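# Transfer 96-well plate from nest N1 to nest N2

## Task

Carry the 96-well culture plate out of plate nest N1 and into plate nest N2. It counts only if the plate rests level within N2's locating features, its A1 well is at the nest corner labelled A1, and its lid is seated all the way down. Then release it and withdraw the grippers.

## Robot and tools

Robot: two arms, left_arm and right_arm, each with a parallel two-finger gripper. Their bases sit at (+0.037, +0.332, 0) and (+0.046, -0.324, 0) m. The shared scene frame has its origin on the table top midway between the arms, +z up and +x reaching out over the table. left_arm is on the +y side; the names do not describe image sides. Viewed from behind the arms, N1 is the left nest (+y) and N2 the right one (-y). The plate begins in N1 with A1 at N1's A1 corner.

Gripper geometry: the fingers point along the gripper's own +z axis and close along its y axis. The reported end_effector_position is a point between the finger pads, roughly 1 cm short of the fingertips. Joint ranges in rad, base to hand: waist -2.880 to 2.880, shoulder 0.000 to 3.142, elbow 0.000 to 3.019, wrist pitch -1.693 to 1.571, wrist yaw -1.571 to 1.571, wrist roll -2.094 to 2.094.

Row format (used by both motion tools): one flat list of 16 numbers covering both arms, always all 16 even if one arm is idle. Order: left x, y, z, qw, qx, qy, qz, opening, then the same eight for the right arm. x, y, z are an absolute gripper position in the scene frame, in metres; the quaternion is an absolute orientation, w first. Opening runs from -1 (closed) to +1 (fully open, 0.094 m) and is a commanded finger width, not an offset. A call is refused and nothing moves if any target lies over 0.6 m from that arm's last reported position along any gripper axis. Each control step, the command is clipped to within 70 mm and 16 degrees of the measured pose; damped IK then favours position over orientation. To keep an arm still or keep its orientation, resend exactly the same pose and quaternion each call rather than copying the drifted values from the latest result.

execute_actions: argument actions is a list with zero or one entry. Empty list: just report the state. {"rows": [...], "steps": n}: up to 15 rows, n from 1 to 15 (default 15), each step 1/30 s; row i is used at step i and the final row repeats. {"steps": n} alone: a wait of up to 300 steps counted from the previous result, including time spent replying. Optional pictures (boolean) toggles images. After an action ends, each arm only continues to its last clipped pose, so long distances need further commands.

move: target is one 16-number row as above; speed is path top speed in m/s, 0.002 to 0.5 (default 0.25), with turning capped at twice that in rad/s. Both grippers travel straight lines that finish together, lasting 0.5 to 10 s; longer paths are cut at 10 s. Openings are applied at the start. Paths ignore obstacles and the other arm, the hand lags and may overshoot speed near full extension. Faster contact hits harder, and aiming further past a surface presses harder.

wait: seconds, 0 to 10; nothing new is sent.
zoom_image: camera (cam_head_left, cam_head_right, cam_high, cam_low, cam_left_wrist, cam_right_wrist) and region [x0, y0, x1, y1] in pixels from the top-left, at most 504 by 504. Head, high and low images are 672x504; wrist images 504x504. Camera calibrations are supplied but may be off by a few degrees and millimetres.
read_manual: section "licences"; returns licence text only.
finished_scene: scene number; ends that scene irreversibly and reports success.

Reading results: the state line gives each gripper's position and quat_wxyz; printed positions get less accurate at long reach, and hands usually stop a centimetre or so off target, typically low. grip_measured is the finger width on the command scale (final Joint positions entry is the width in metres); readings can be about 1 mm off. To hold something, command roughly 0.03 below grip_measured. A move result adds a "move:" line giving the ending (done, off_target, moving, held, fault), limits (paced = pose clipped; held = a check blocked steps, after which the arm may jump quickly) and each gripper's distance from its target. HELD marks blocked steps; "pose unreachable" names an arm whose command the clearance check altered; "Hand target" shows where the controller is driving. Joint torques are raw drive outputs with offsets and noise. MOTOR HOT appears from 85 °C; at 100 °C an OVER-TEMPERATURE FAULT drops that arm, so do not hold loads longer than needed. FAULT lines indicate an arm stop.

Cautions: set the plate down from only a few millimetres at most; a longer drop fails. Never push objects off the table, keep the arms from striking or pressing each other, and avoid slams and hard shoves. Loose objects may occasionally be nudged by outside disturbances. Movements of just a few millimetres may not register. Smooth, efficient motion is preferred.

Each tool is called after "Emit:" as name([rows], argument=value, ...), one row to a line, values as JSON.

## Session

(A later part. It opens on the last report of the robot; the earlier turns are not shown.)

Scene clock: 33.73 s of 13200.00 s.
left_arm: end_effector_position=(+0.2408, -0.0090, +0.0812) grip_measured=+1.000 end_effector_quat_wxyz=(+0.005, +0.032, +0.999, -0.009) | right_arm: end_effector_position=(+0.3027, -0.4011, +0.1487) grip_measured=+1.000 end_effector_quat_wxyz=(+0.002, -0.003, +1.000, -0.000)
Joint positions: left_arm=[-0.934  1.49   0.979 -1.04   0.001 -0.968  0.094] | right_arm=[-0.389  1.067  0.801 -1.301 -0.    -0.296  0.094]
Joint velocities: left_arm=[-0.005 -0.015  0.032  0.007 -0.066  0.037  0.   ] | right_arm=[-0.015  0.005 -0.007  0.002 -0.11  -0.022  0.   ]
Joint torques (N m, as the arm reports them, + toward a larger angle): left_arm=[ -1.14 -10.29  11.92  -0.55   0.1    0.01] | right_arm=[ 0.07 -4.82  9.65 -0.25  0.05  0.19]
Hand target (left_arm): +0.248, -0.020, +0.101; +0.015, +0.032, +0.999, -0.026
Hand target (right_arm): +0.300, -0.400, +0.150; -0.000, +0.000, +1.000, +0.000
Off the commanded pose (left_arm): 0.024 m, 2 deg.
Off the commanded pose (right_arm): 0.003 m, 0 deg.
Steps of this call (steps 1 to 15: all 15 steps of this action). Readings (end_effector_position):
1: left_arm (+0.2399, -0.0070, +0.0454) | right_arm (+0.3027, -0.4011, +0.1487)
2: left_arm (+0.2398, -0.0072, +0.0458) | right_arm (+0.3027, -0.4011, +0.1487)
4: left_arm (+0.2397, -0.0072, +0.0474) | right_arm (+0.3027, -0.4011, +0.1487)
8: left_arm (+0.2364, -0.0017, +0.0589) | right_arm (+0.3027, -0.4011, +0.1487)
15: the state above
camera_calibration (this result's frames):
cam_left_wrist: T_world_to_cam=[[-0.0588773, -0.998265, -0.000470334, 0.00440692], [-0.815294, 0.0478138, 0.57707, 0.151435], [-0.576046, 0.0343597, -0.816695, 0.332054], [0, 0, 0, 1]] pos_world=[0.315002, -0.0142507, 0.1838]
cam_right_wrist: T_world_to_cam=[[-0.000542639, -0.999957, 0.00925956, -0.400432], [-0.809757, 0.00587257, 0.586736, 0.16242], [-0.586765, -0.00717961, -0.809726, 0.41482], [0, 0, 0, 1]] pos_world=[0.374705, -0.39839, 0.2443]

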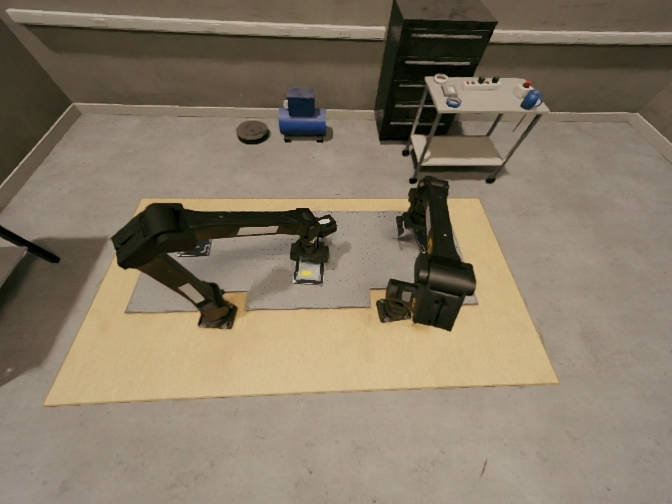

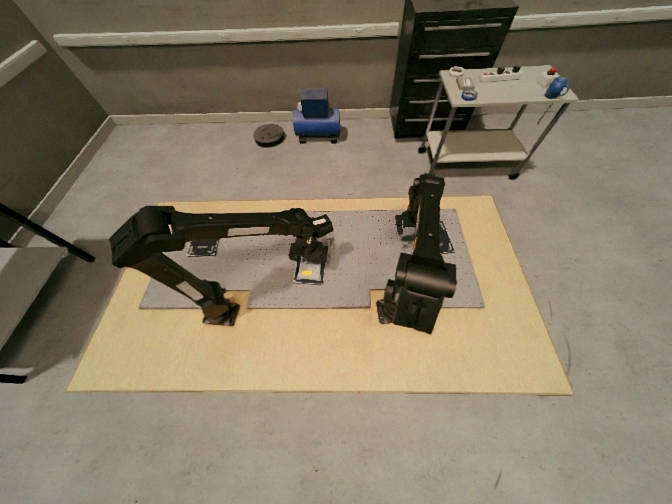

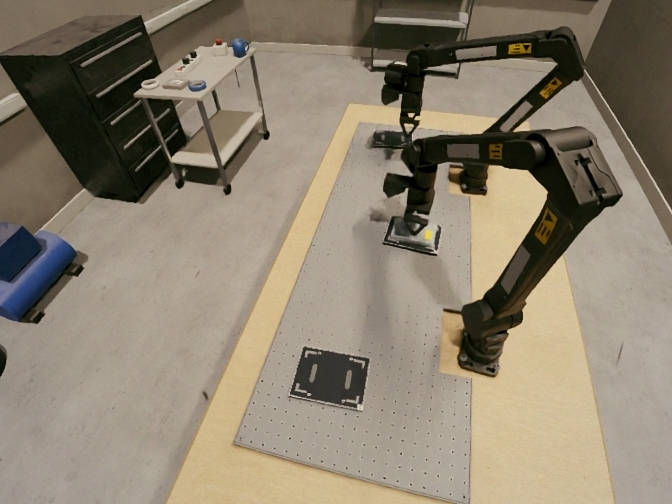

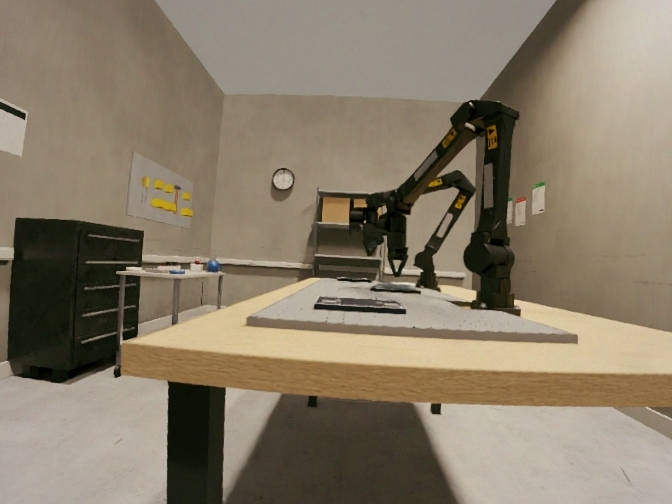

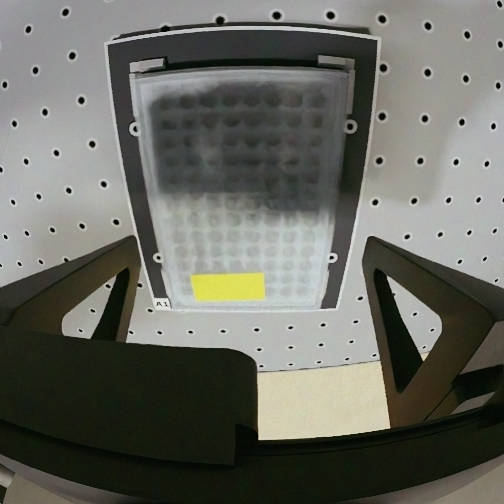

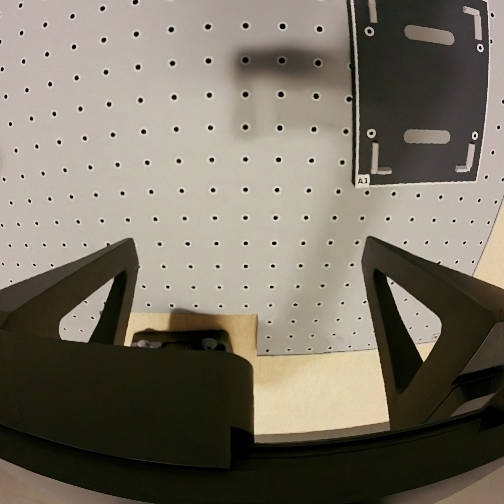

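Emit:
move(target=[0.3,0.4,0.2,0,0,1,0,1,0.245,0,0.15,0,0.028,1,0,1])

Emit:
move(target=[0.3,0.4,0.2,0,0,1,0,1,0.243,0,0.08,0,0.028,1,0,1], speed=0.08)

Scene clock: 36.80 s of 13200.00 s.
left_arm: end_effector_position=(+0.2806, +0.4033, +0.1843) grip_measured=+1.000 end_effector_quat_wxyz=(-0.007, -0.004, +1.000, +0.014) | right_arm: end_effector_position=(+0.2338, -0.0203, +0.1331) grip_measured=+1.000 end_effector_quat_wxyz=(-0.021, +0.021, +0.999, -0.037)
Joint positions: left_arm=[ 0.362  1.008  0.858 -1.428 -0.032  0.256  0.094] | right_arm=[ 0.919  1.394  1.026 -1.288  0.     1.06   0.094]
Joint velocities: left_arm=[ 0.005 -0.005  0.007 -0.007 -0.037 -0.007  0.   ] | right_arm=[-0.005 -0.024 -0.017 -0.012 -0.022 -0.066  0.   ]
Joint torques (N m, as the arm reports them, + toward a larger angle): left_arm=[-0.89 -2.15 13.93 -0.5   0.19  0.  ] | right_arm=[-0.24 -8.11 13.46  0.54  0.3   0.24]
Hand target (left_arm): +0.291, +0.406, +0.198; +0.002, -0.000, +1.000, +0.015
Hand target (right_arm): +0.246, -0.004, +0.150; -0.005, +0.028, +1.000, -0.012
Off the commanded pose (left_arm): 0.025 m, 2 deg.
Off the commanded pose (right_arm): 0.029 m, 5 deg.
move: off_target (left_arm, right_arm)
camera_calibration (this result's frames):
cam_left_wrist: T_world_to_cam=[[0.0128781, -0.998803, -0.0471972, 0.407111], [-0.801253, -0.0385454, 0.597083, 0.131848], [-0.598188, 0.0301276, -0.800789, 0.42998], [0, 0, 0, 1]] pos_world=[0.35761, 0.398751, 0.284813]
cam_right_wrist: T_world_to_cam=[[-0.0468865, -0.995432, 0.083171, -0.0184648], [-0.779482, 0.088529, 0.620138, 0.103758], [-0.624668, -0.0357542, -0.780072, 0.368836], [0, 0, 0, 1]] pos_world=[0.310412, -0.0143787, 0.22491]

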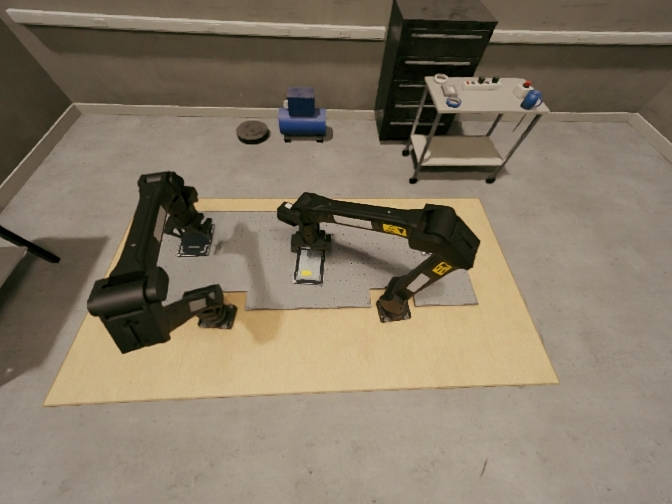

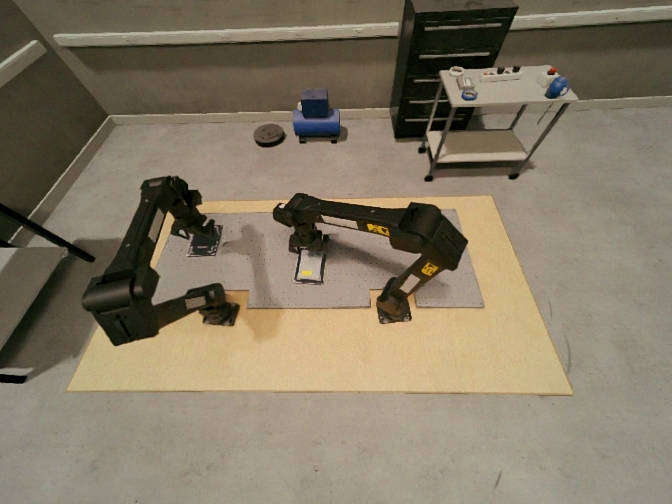

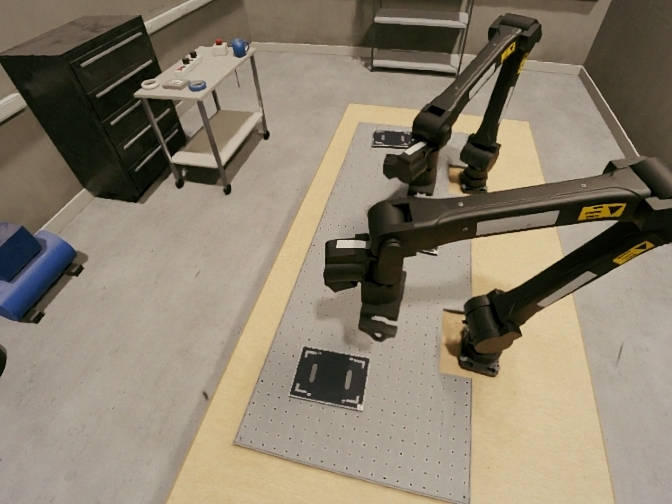

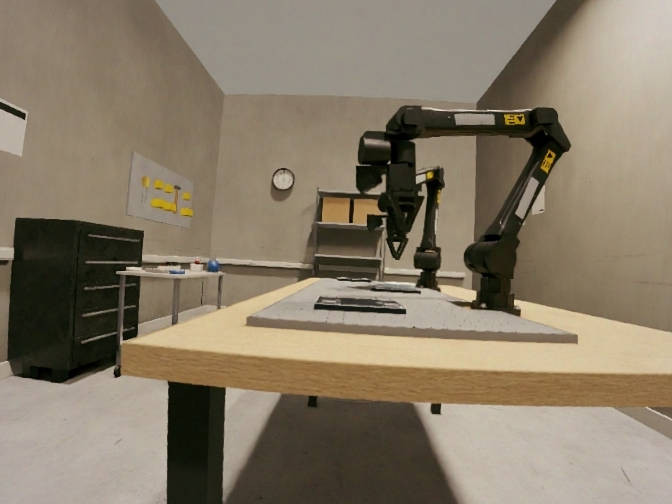

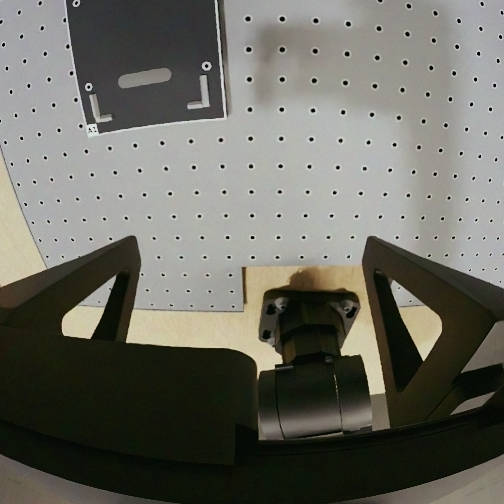

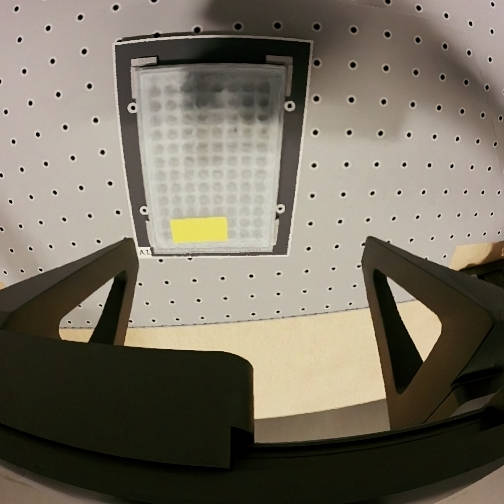

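Scene clock: 37.87 s of 13200.00 s.
left_arm: end_effector_position=(+0.2860, +0.3995, +0.1837) grip_measured=+1.000 end_effector_quat_wxyz=(-0.011, -0.004, +1.000, -0.002) | right_arm: end_effector_position=(+0.2432, -0.0051, +0.0813) grip_measured=+1.000 end_effector_quat_wxyz=(-0.003, +0.025, +1.000, -0.006)
Joint positions: left_arm=[ 0.362  1.033  0.872 -1.433 -0.002  0.256  0.094] | right_arm=[ 0.919  1.455  0.942 -1.071  0.     1.069  0.094]
Joint velocities: left_arm=[-0.015  0.005 -0.027 -0.017 -0.007  0.081  0.   ] | right_arm=[-0.005 -0.005  0.027  0.002  0.022 -0.037  0.   ]
Joint torques (N m, as the arm reports them, + toward a larger angle): left_arm=[-2.15 -2.48 14.83 -0.45  0.19 -0.03] | right_arm=[ 0.44 -7.82  8.73  0.93  0.15  0.21]
Hand target (left_arm): +0.299, +0.400, +0.200; +0.000, -0.000, +1.000, -0.000
Hand target (right_arm): +0.243, -0.000, +0.080; +0.000, +0.027, +1.000, -0.000
Off the commanded pose (left_arm): 0.022 m, 1 deg.
Off the commanded pose (right_arm): 0.005 m, 1 deg.
move: off_target (left_arm)
camera_calibration (this result's frames):
cam_left_wrist: T_world_to_cam=[[0.0130665, -0.999807, -0.0146835, 0.397626], [-0.796345, -0.0192859, 0.604535, 0.125904], [-0.604702, 0.00379393, -0.796443, 0.444442], [0, 0, 0, 1]] pos_world=[0.363823, 0.398291, 0.283698]
cam_right_wrist: T_world_to_cam=[[-0.0576048, -0.998142, 0.0198412, 0.00921678], [-0.802149, 0.058107, 0.59429, 0.149322], [-0.594339, 0.0183184, -0.804006, 0.329679], [0, 0, 0, 1]] pos_world=[0.31625, -0.00551617, 0.17614]

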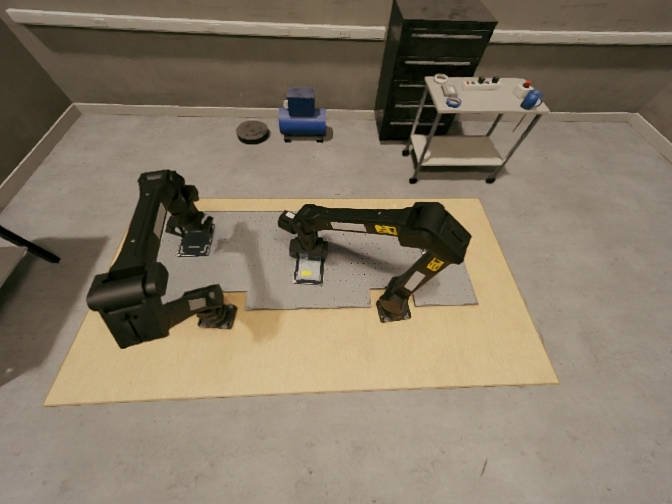

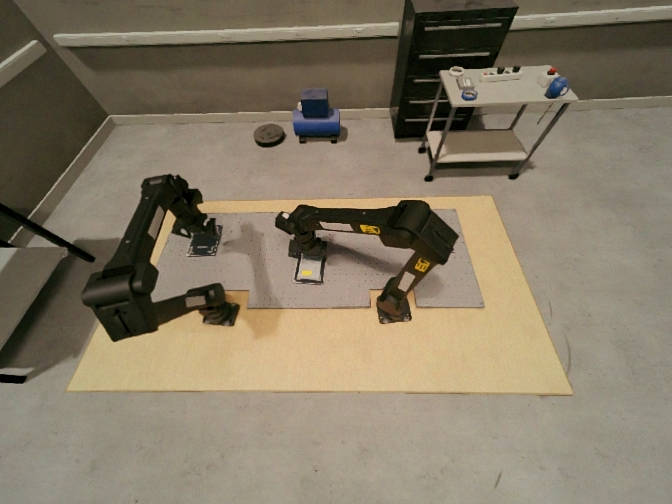

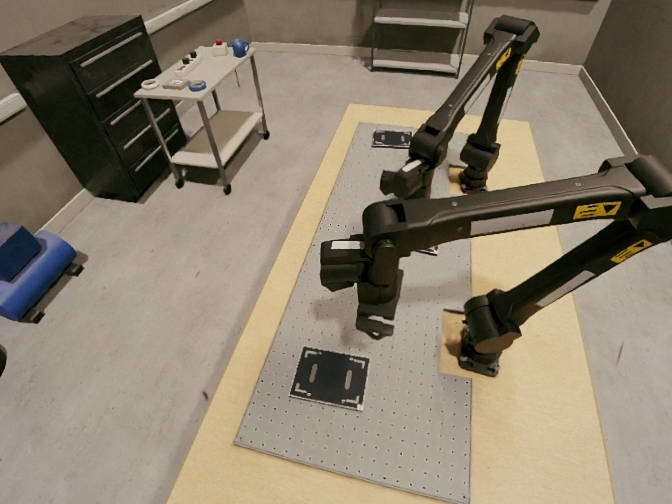

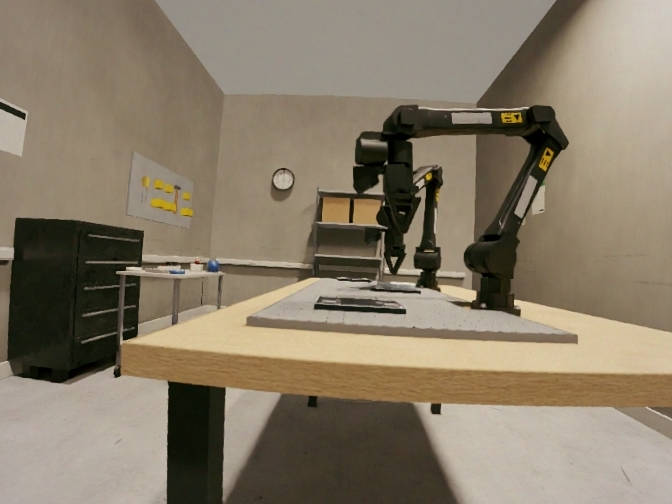

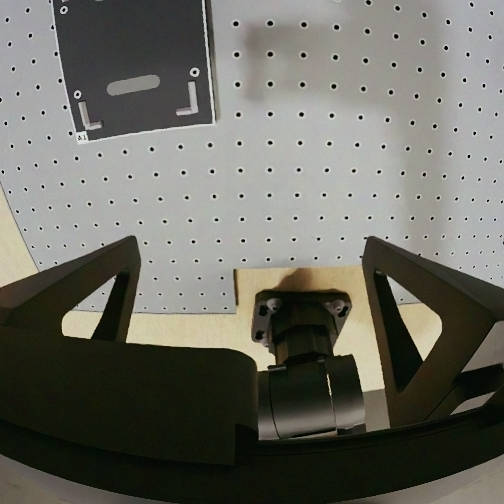

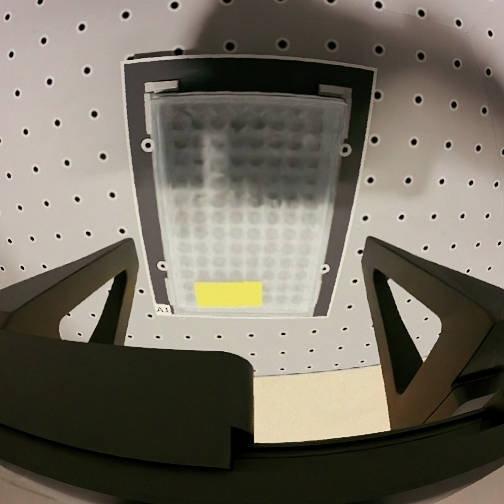

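Emit:
move(target=[0.3,0.4,0.2,0,0,1,0,1,0.232,0.001,0.05,0,0.043,1,0,1], speed=0.04)

Scene clock: 39.83 s of 13200.00 s.
left_arm: end_effector_position=(+0.2860, +0.3995, +0.1837) grip_measured=+1.000 end_effector_quat_wxyz=(-0.011, -0.004, +1.000, -0.002) | right_arm: end_effector_position=(+0.2327, -0.0033, +0.0528) grip_measured=+1.000 end_effector_quat_wxyz=(-0.002, +0.040, +0.999, -0.004)
Joint positions: left_arm=[ 0.362  1.033  0.872 -1.433 -0.002  0.256  0.094] | right_arm=[ 0.946  1.488  0.89  -0.983  0.     1.125  0.094]
Joint velocities: left_arm=[ 0.005 -0.005 -0.002 -0.007 -0.022 -0.022  0.   ] | right_arm=[ 0.005 -0.005 -0.002 -0.017  0.11  -0.007  0.   ]
Joint torques (N m, as the arm reports them, + toward a larger angle): left_arm=[-2.32 -2.05 14.65 -0.55  0.21 -0.04] | right_arm=[ 0.7  -8.04  8.23  0.91  0.14  0.22]
Hand target (left_arm): +0.299, +0.400, +0.200; +0.000, -0.000, +1.000, -0.000
Hand target (right_arm): +0.232, +0.001, +0.050; +0.000, +0.043, +0.999, -0.000
Off the commanded pose (left_arm): 0.022 m, 1 deg.
Off the commanded pose (right_arm): 0.005 m, 1 deg.
move: off_target (left_arm)
camera_calibration (this result's frames):
cam_left_wrist: T_world_to_cam=[[0.0130665, -0.999807, -0.0146835, 0.397626], [-0.796345, -0.0192859, 0.604535, 0.125904], [-0.604702, 0.00379393, -0.796443, 0.444442], [0, 0, 0, 1]] pos_world=[0.363823, 0.398291, 0.283698]
cam_right_wrist: T_world_to_cam=[[-0.0869313, -0.996063, 0.0173797, 0.0179469], [-0.801367, 0.080282, 0.592761, 0.157657], [-0.591823, 0.037602, -0.805191, 0.300037], [0, 0, 0, 1]] pos_world=[0.30547, -0.00606275, 0.147822]

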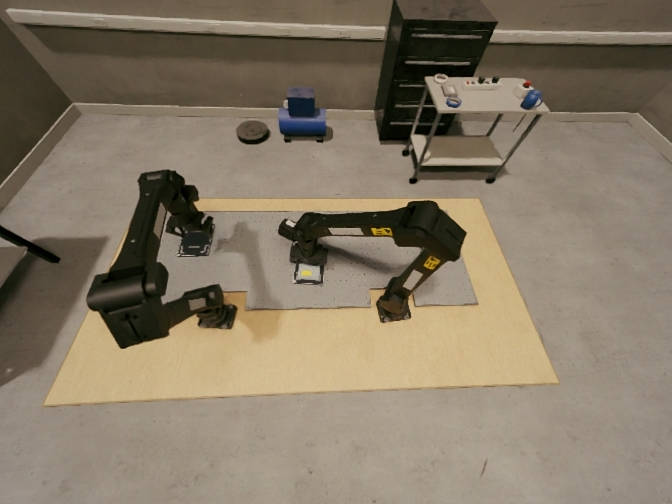

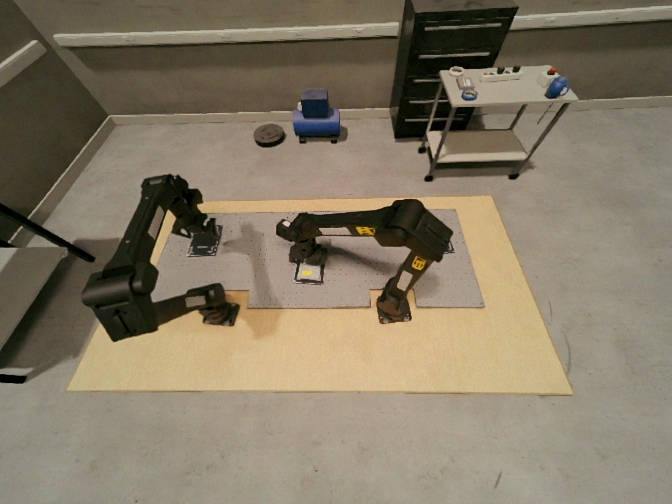

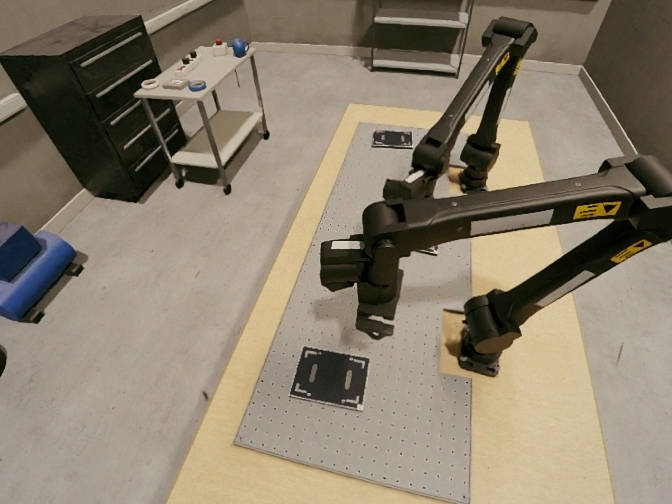

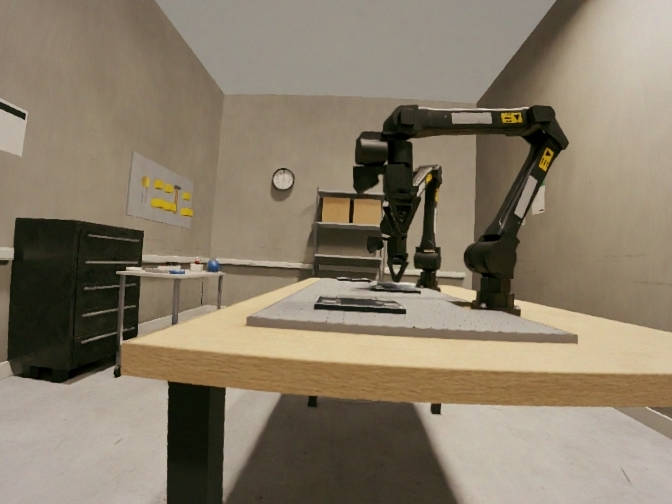

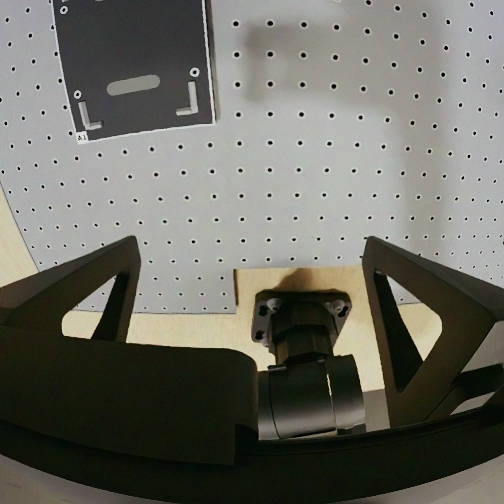

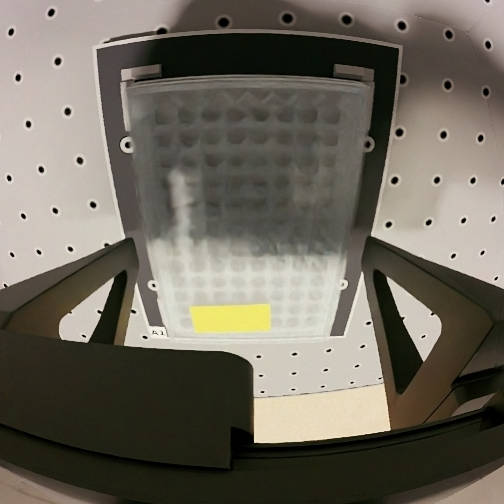

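Emit:
move(target=[0.3,0.4,0.2,0,0,1,0,1,0.232,0.002,0.025,0,0.043,1,0,1], speed=0.02)

Emit:
zoom_image(camera="cam_low", region=[360,260,430,300])

Scene clock: 42.43 s of 13200.00 s.
left_arm: end_effector_position=(+0.2860, +0.3995, +0.1837) grip_measured=+1.000 end_effector_quat_wxyz=(-0.011, -0.004, +1.000, -0.002) | right_arm: end_effector_position=(+0.2343, -0.0005, +0.0339) grip_measured=+1.000 end_effector_quat_wxyz=(+0.000, +0.041, +0.999, +0.000)
Joint positions: left_arm=[ 0.362  1.033  0.872 -1.433 -0.002  0.256  0.094] | right_arm=[ 0.946  1.522  0.869 -0.917  0.     1.128  0.094]
Joint velocities: left_arm=[-0.005 -0.015  0.002 -0.007  0.007 -0.037  0.   ] | right_arm=[ 0.005 -0.005  0.017 -0.007 -0.007 -0.051  0.   ]
Joint torques (N m, as the arm reports them, + toward a larger angle): left_arm=[-2.45 -2.06 14.65 -0.49  0.2  -0.06] | right_arm=[ 0.53 -7.59  7.32  1.39  0.14  0.22]
Hand target (left_arm): +0.299, +0.400, +0.200; +0.000, -0.000, +1.000, -0.000
Hand target (right_arm): +0.232, +0.002, +0.025; -0.000, +0.043, +0.999, -0.000
Off the commanded pose (left_arm): 0.022 m, 1 deg.
Off the commanded pose (right_arm): 0.010 m, 0 deg.
move: off_target (left_arm)
camera_calibration (this result's frames):
cam_left_wrist: T_world_to_cam=[[0.0130665, -0.999807, -0.0146835, 0.397626], [-0.796345, -0.0192859, 0.604535, 0.125904], [-0.604702, 0.00379393, -0.796443, 0.444442], [0, 0, 0, 1]] pos_world=[0.363823, 0.398291, 0.283698]
cam_right_wrist: T_world_to_cam=[[-0.0900351, -0.995903, 0.00839776, 0.0221766], [-0.804073, 0.0776629, 0.589436, 0.17064], [-0.587674, 0.0463175, -0.807771, 0.284803], [0, 0, 0, 1]] pos_world=[0.306575, -0.004358, 0.129288]

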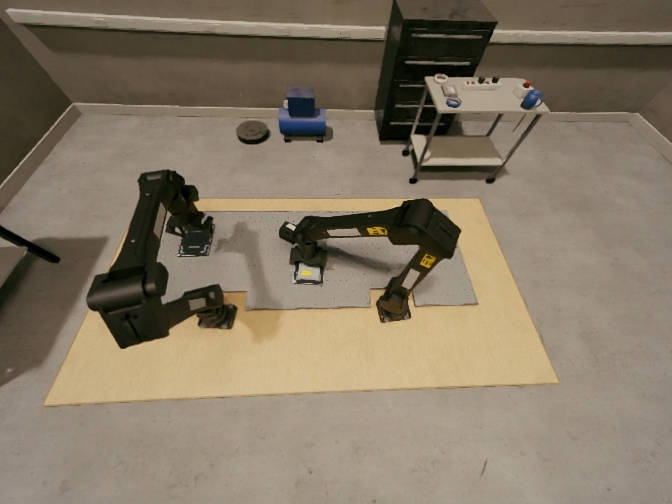

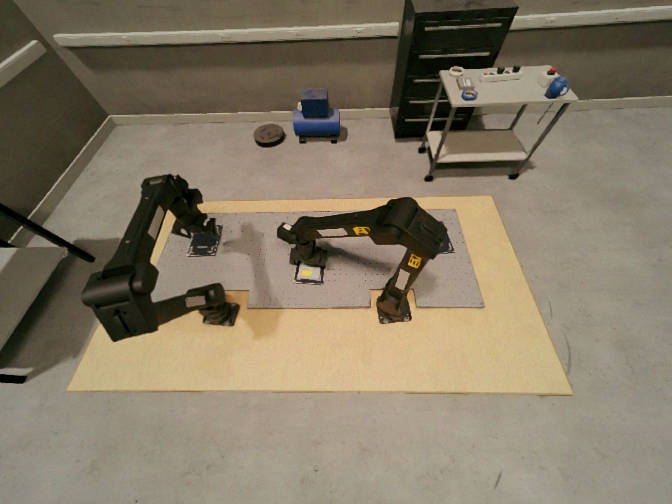

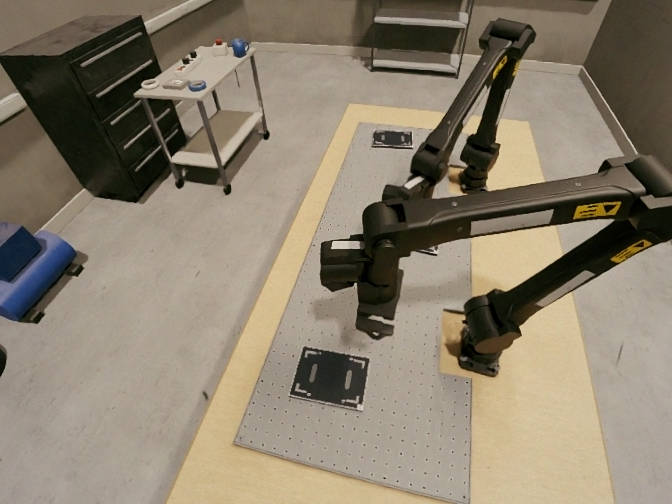

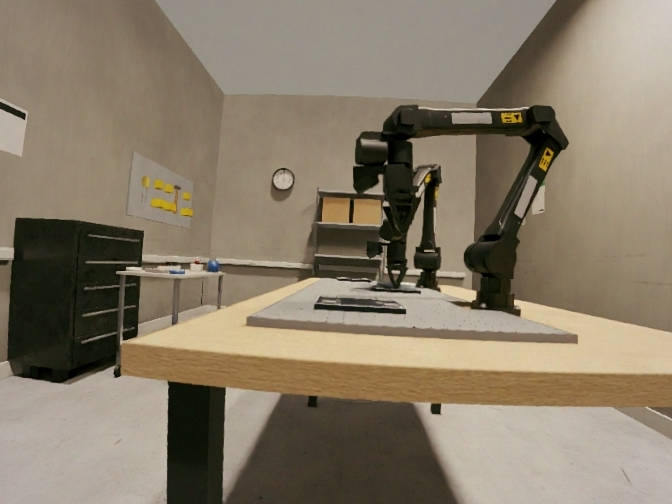

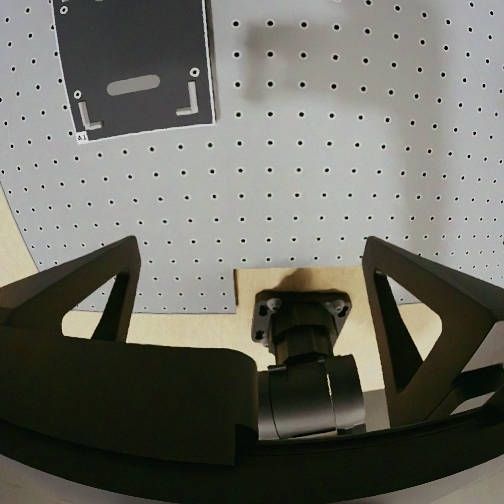

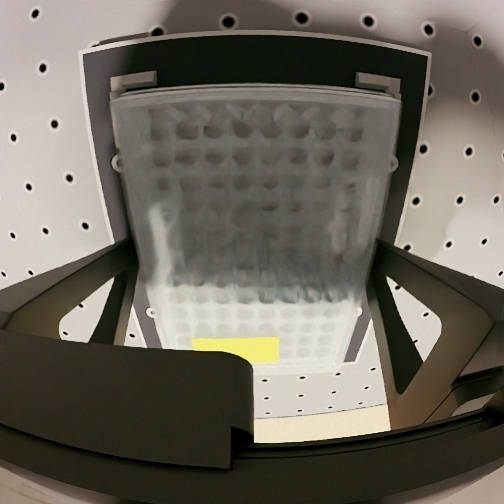

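Region (360, 260, 430, 300) of cam_low's 672x504 image, scaled by 7.200, with more detail than that image has; it fills the top 288 rows of this view, and the rest is white.

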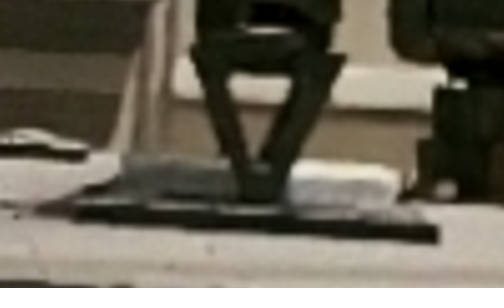

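Emit:
execute_actions([
  {"rows":[[0.3,0.4,0.2,0,0,1,0,1,0.231,-0.002,0.025,0,0.043,1,0,1]]},
], pictures=false)

Emit:
execute_actions([
  {"rows":[[0.3,0.4,0.2,0,0,1,0,1,0.231,-0.002,0.025,0,0.043,1,0,0.775]]},
])

Scene clock: 44.43 s of 13200.00 s.
left_arm: end_effector_position=(+0.2860, +0.3995, +0.1837) grip_measured=+1.000 end_effector_quat_wxyz=(-0.011, -0.004, +1.000, -0.002) | right_arm: end_effector_position=(+0.2341, -0.0008, +0.0336) grip_measured=+1.000 end_effector_quat_wxyz=(+0.000, +0.041, +0.999, +0.000)
Joint positions: left_arm=[ 0.362  1.033  0.872 -1.433 -0.002  0.256  0.094] | right_arm=[ 0.946  1.522  0.867 -0.915  0.     1.128  0.094]
Joint velocities: left_arm=[-0.005 -0.015 -0.007 -0.002  0.007  0.051  0.   ] | right_arm=[ 0.005 -0.005 -0.017  0.022  0.007 -0.051  0.   ]
Joint torques (N m, as the arm reports them, + toward a larger angle): left_arm=[-2.1  -1.89 14.61 -0.49  0.2  -0.04] | right_arm=[ 0.58 -8.03  6.52  1.4   0.13  0.18]
Hand target (left_arm): +0.299, +0.400, +0.200; +0.000, -0.000, +1.000, -0.000
Hand target (right_arm): +0.231, -0.002, +0.025; -0.000, +0.043, +0.999, -0.000
Off the commanded pose (left_arm): 0.022 m, 1 deg.
Off the commanded pose (right_arm): 0.009 m, 0 deg.
Steps of this call (steps 1 to 45: nothing new was sent; steps 46 to 60: all 15 steps of this action). Readings (end_effector_position):
46: left_arm (+0.2860, +0.3995, +0.1837) | right_arm (+0.2341, -0.0009, +0.0336)
47: left_arm (+0.2860, +0.3995, +0.1837) | right_arm (+0.2341, -0.0009, +0.0336)
49: left_arm (+0.2860, +0.3995, +0.1837) | right_arm (+0.2341, -0.0008, +0.0336)
53: left_arm (+0.2860, +0.3995, +0.1837) | right_arm (+0.2341, -0.0008, +0.0336)
60: the state above

Scene clock: 44.93 s of 13200.00 s.
left_arm: end_effector_position=(+0.2860, +0.3995, +0.1837) grip_measured=+1.000 end_effector_quat_wxyz=(-0.011, -0.004, +1.000, -0.002) | right_arm: end_effector_position=(+0.2339, -0.0025, +0.0336) grip_measured=+0.805 end_effector_quat_wxyz=(+0.002, +0.042, +0.999, +0.000)
Joint positions: left_arm=[ 0.362  1.033  0.872 -1.433 -0.002  0.256  0.094] | right_arm=[ 0.945  1.518  0.862 -0.913  0.003  1.128  0.085]
Joint velocities: left_arm=[-0.015 -0.005 -0.012 -0.012 -0.007 -0.007  0.   ] | right_arm=[ 0.005  0.005 -0.002 -0.002 -0.066 -0.022 -0.   ]
Joint torques (N m, as the arm reports them, + toward a larger angle): left_arm=[-2.43 -2.19 14.54 -0.41  0.2  -0.05] | right_arm=[ 0.49 -7.85  6.99  1.24  0.03  0.19]
Hand target (left_arm): +0.299, +0.400, +0.200; +0.000, -0.000, +1.000, -0.000
Hand target (right_arm): +0.231, -0.002, +0.025; +0.000, +0.043, +0.999, -0.000
Off the commanded pose (left_arm): 0.022 m, 1 deg.
Off the commanded pose (right_arm): 0.009 m, 0 deg.
Steps of this call (steps 1 to 15: all 15 steps of this action). Readings (end_effector_position):
1: left_arm (+0.2860, +0.3995, +0.1837) | right_arm (+0.2342, -0.0010, +0.0335)
2: left_arm (+0.2860, +0.3995, +0.1837) | right_arm (+0.2339, -0.0023, +0.0335)
4: left_arm (+0.2860, +0.3995, +0.1837) | right_arm (+0.2339, -0.0025, +0.0336)
8: left_arm (+0.2860, +0.3995, +0.1837) | right_arm (+0.2339, -0.0025, +0.0336)
15: the state above
camera_calibration (this result's frames):
cam_left_wrist: T_world_to_cam=[[0.0130665, -0.999807, -0.0146835, 0.397626], [-0.796345, -0.0192859, 0.604535, 0.125904], [-0.604702, 0.00379393, -0.796443, 0.444442], [0, 0, 0, 1]] pos_world=[0.363823, 0.398291, 0.283698]
cam_right_wrist: T_world_to_cam=[[-0.0904484, -0.995869, 0.00795435, 0.0203164], [-0.806158, 0.0779031, 0.58655, 0.171285], [-0.584747, 0.04664, -0.809874, 0.283797], [0, 0, 0, 1]] pos_world=[0.30587, -0.00634749, 0.129211]

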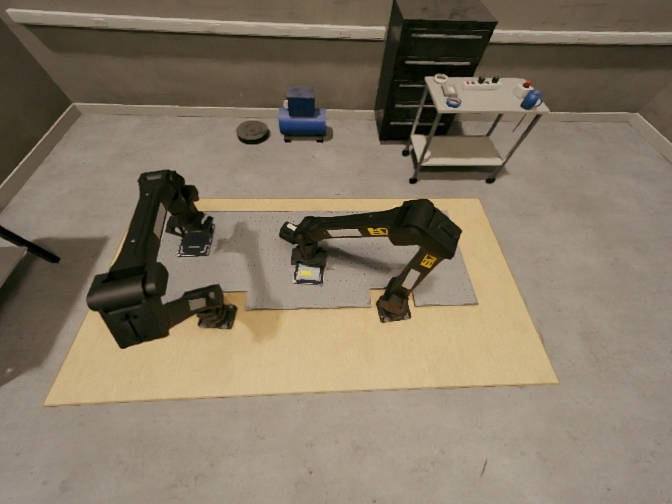

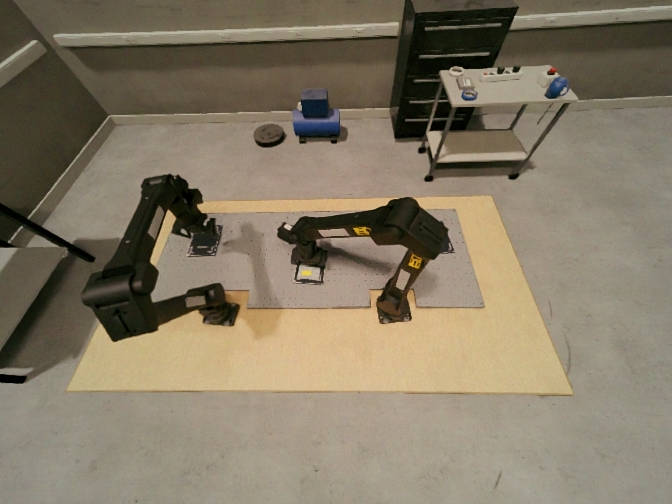

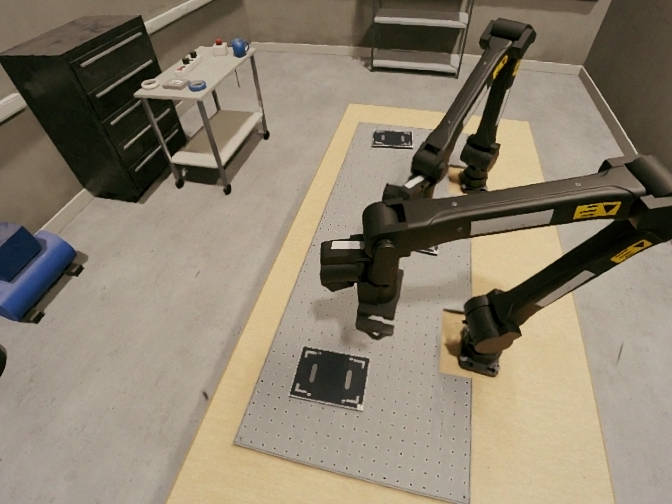

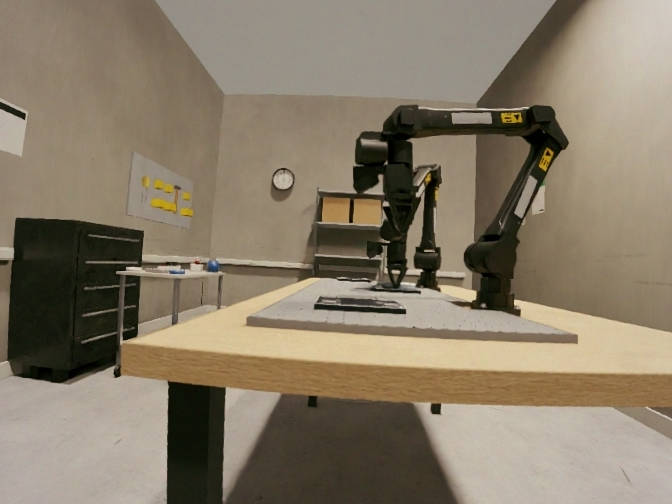

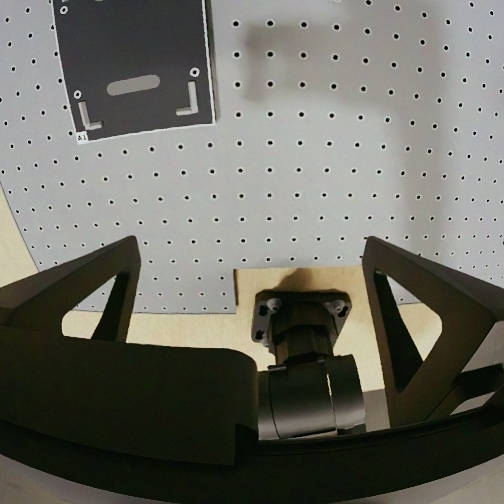

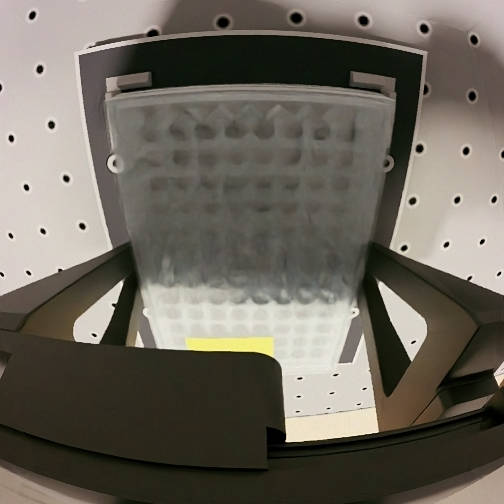

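Emit:
move(target=[0.3,0.4,0.2,0,0,1,0,1,0.25,0.025,0.09,0.02,0.043,1,0.035,0.77], speed=0.04)

Scene clock: 50.23 s of 13200.00 s.
left_arm: end_effector_position=(+0.2860, +0.3995, +0.1837) grip_measured=+1.000 end_effector_quat_wxyz=(-0.011, -0.004, +1.000, -0.002) | right_arm: end_effector_position=(+0.2404, +0.0081, +0.0675) grip_measured=+0.805 end_effector_quat_wxyz=(+0.010, +0.042, +0.999, +0.013)
Joint positions: left_arm=[ 0.362  1.033  0.872 -1.433 -0.002  0.256  0.094] | right_arm=[ 0.945  1.473  0.919 -0.985  0.005  1.128  0.085]
Joint velocities: left_arm=[-0.005 -0.015  0.002 -0.007  0.022  0.022  0.   ] | right_arm=[ 0.005 -0.005  0.007 -0.007 -0.037  0.007 -0.   ]
Joint torques (N m, as the arm reports them, + toward a larger angle): left_arm=[-2.36 -2.04 14.58 -0.5   0.22 -0.03] | right_arm=[-0.1  -9.68 13.07 -0.46  0.08  0.11]
Hand target (left_arm): +0.299, +0.400, +0.200; +0.000, -0.000, +1.000, -0.000
Hand target (right_arm): +0.250, +0.024, +0.090; +0.020, +0.042, +0.998, +0.035
Off the commanded pose (left_arm): 0.022 m, 1 deg.
Off the commanded pose (right_arm): 0.030 m, 3 deg.
After step 90, 0.33 s passed at rest.
move: off_target (left_arm, right_arm)
camera_calibration (this result's frames):
cam_left_wrist: T_world_to_cam=[[0.0130665, -0.999807, -0.0146835, 0.397626], [-0.796345, -0.0192859, 0.604535, 0.125904], [-0.604702, 0.00379393, -0.796443, 0.444442], [0, 0, 0, 1]] pos_world=[0.363823, 0.398291, 0.283698]
cam_right_wrist: T_world_to_cam=[[-0.0903898, -0.995737, -0.0183849, 0.0328878], [-0.815595, 0.063418, 0.575137, 0.158929], [-0.571519, 0.0669812, -0.81785, 0.31168], [0, 0, 0, 1]] pos_world=[0.310726, 0.00179186, 0.164106]

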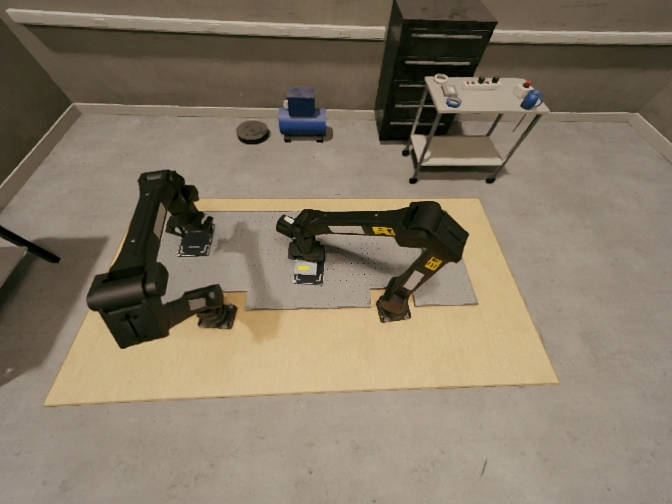

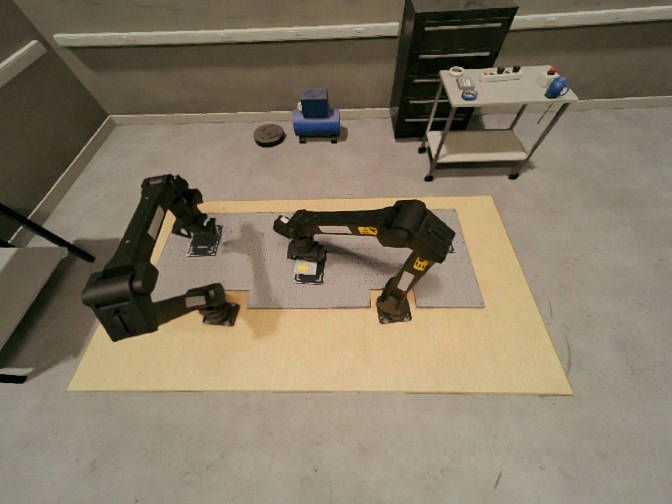

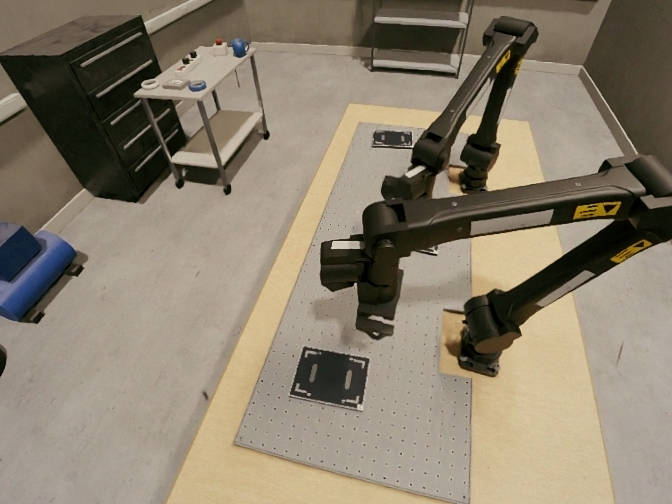

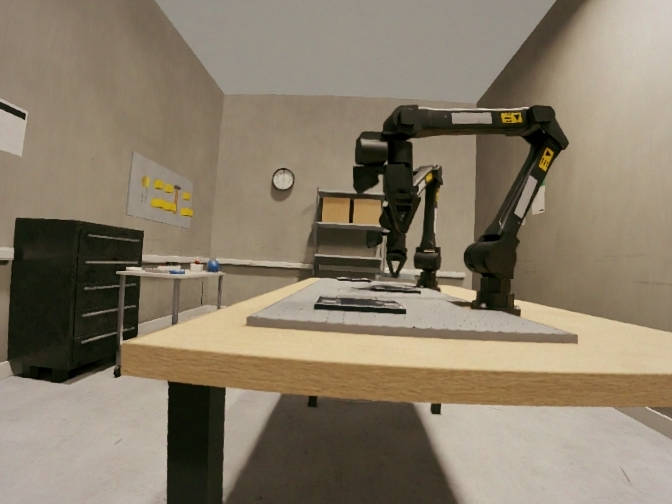

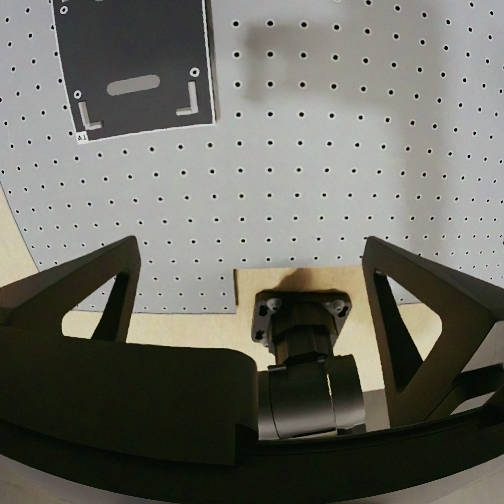

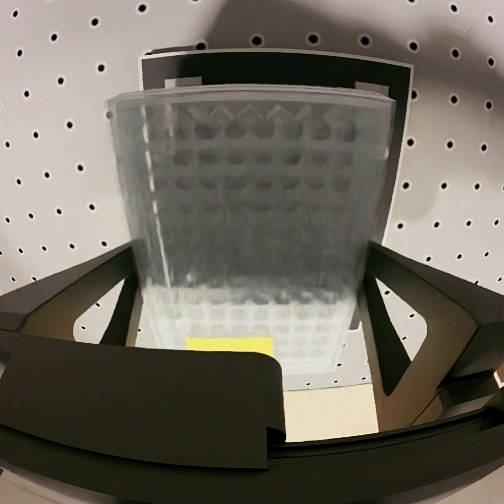

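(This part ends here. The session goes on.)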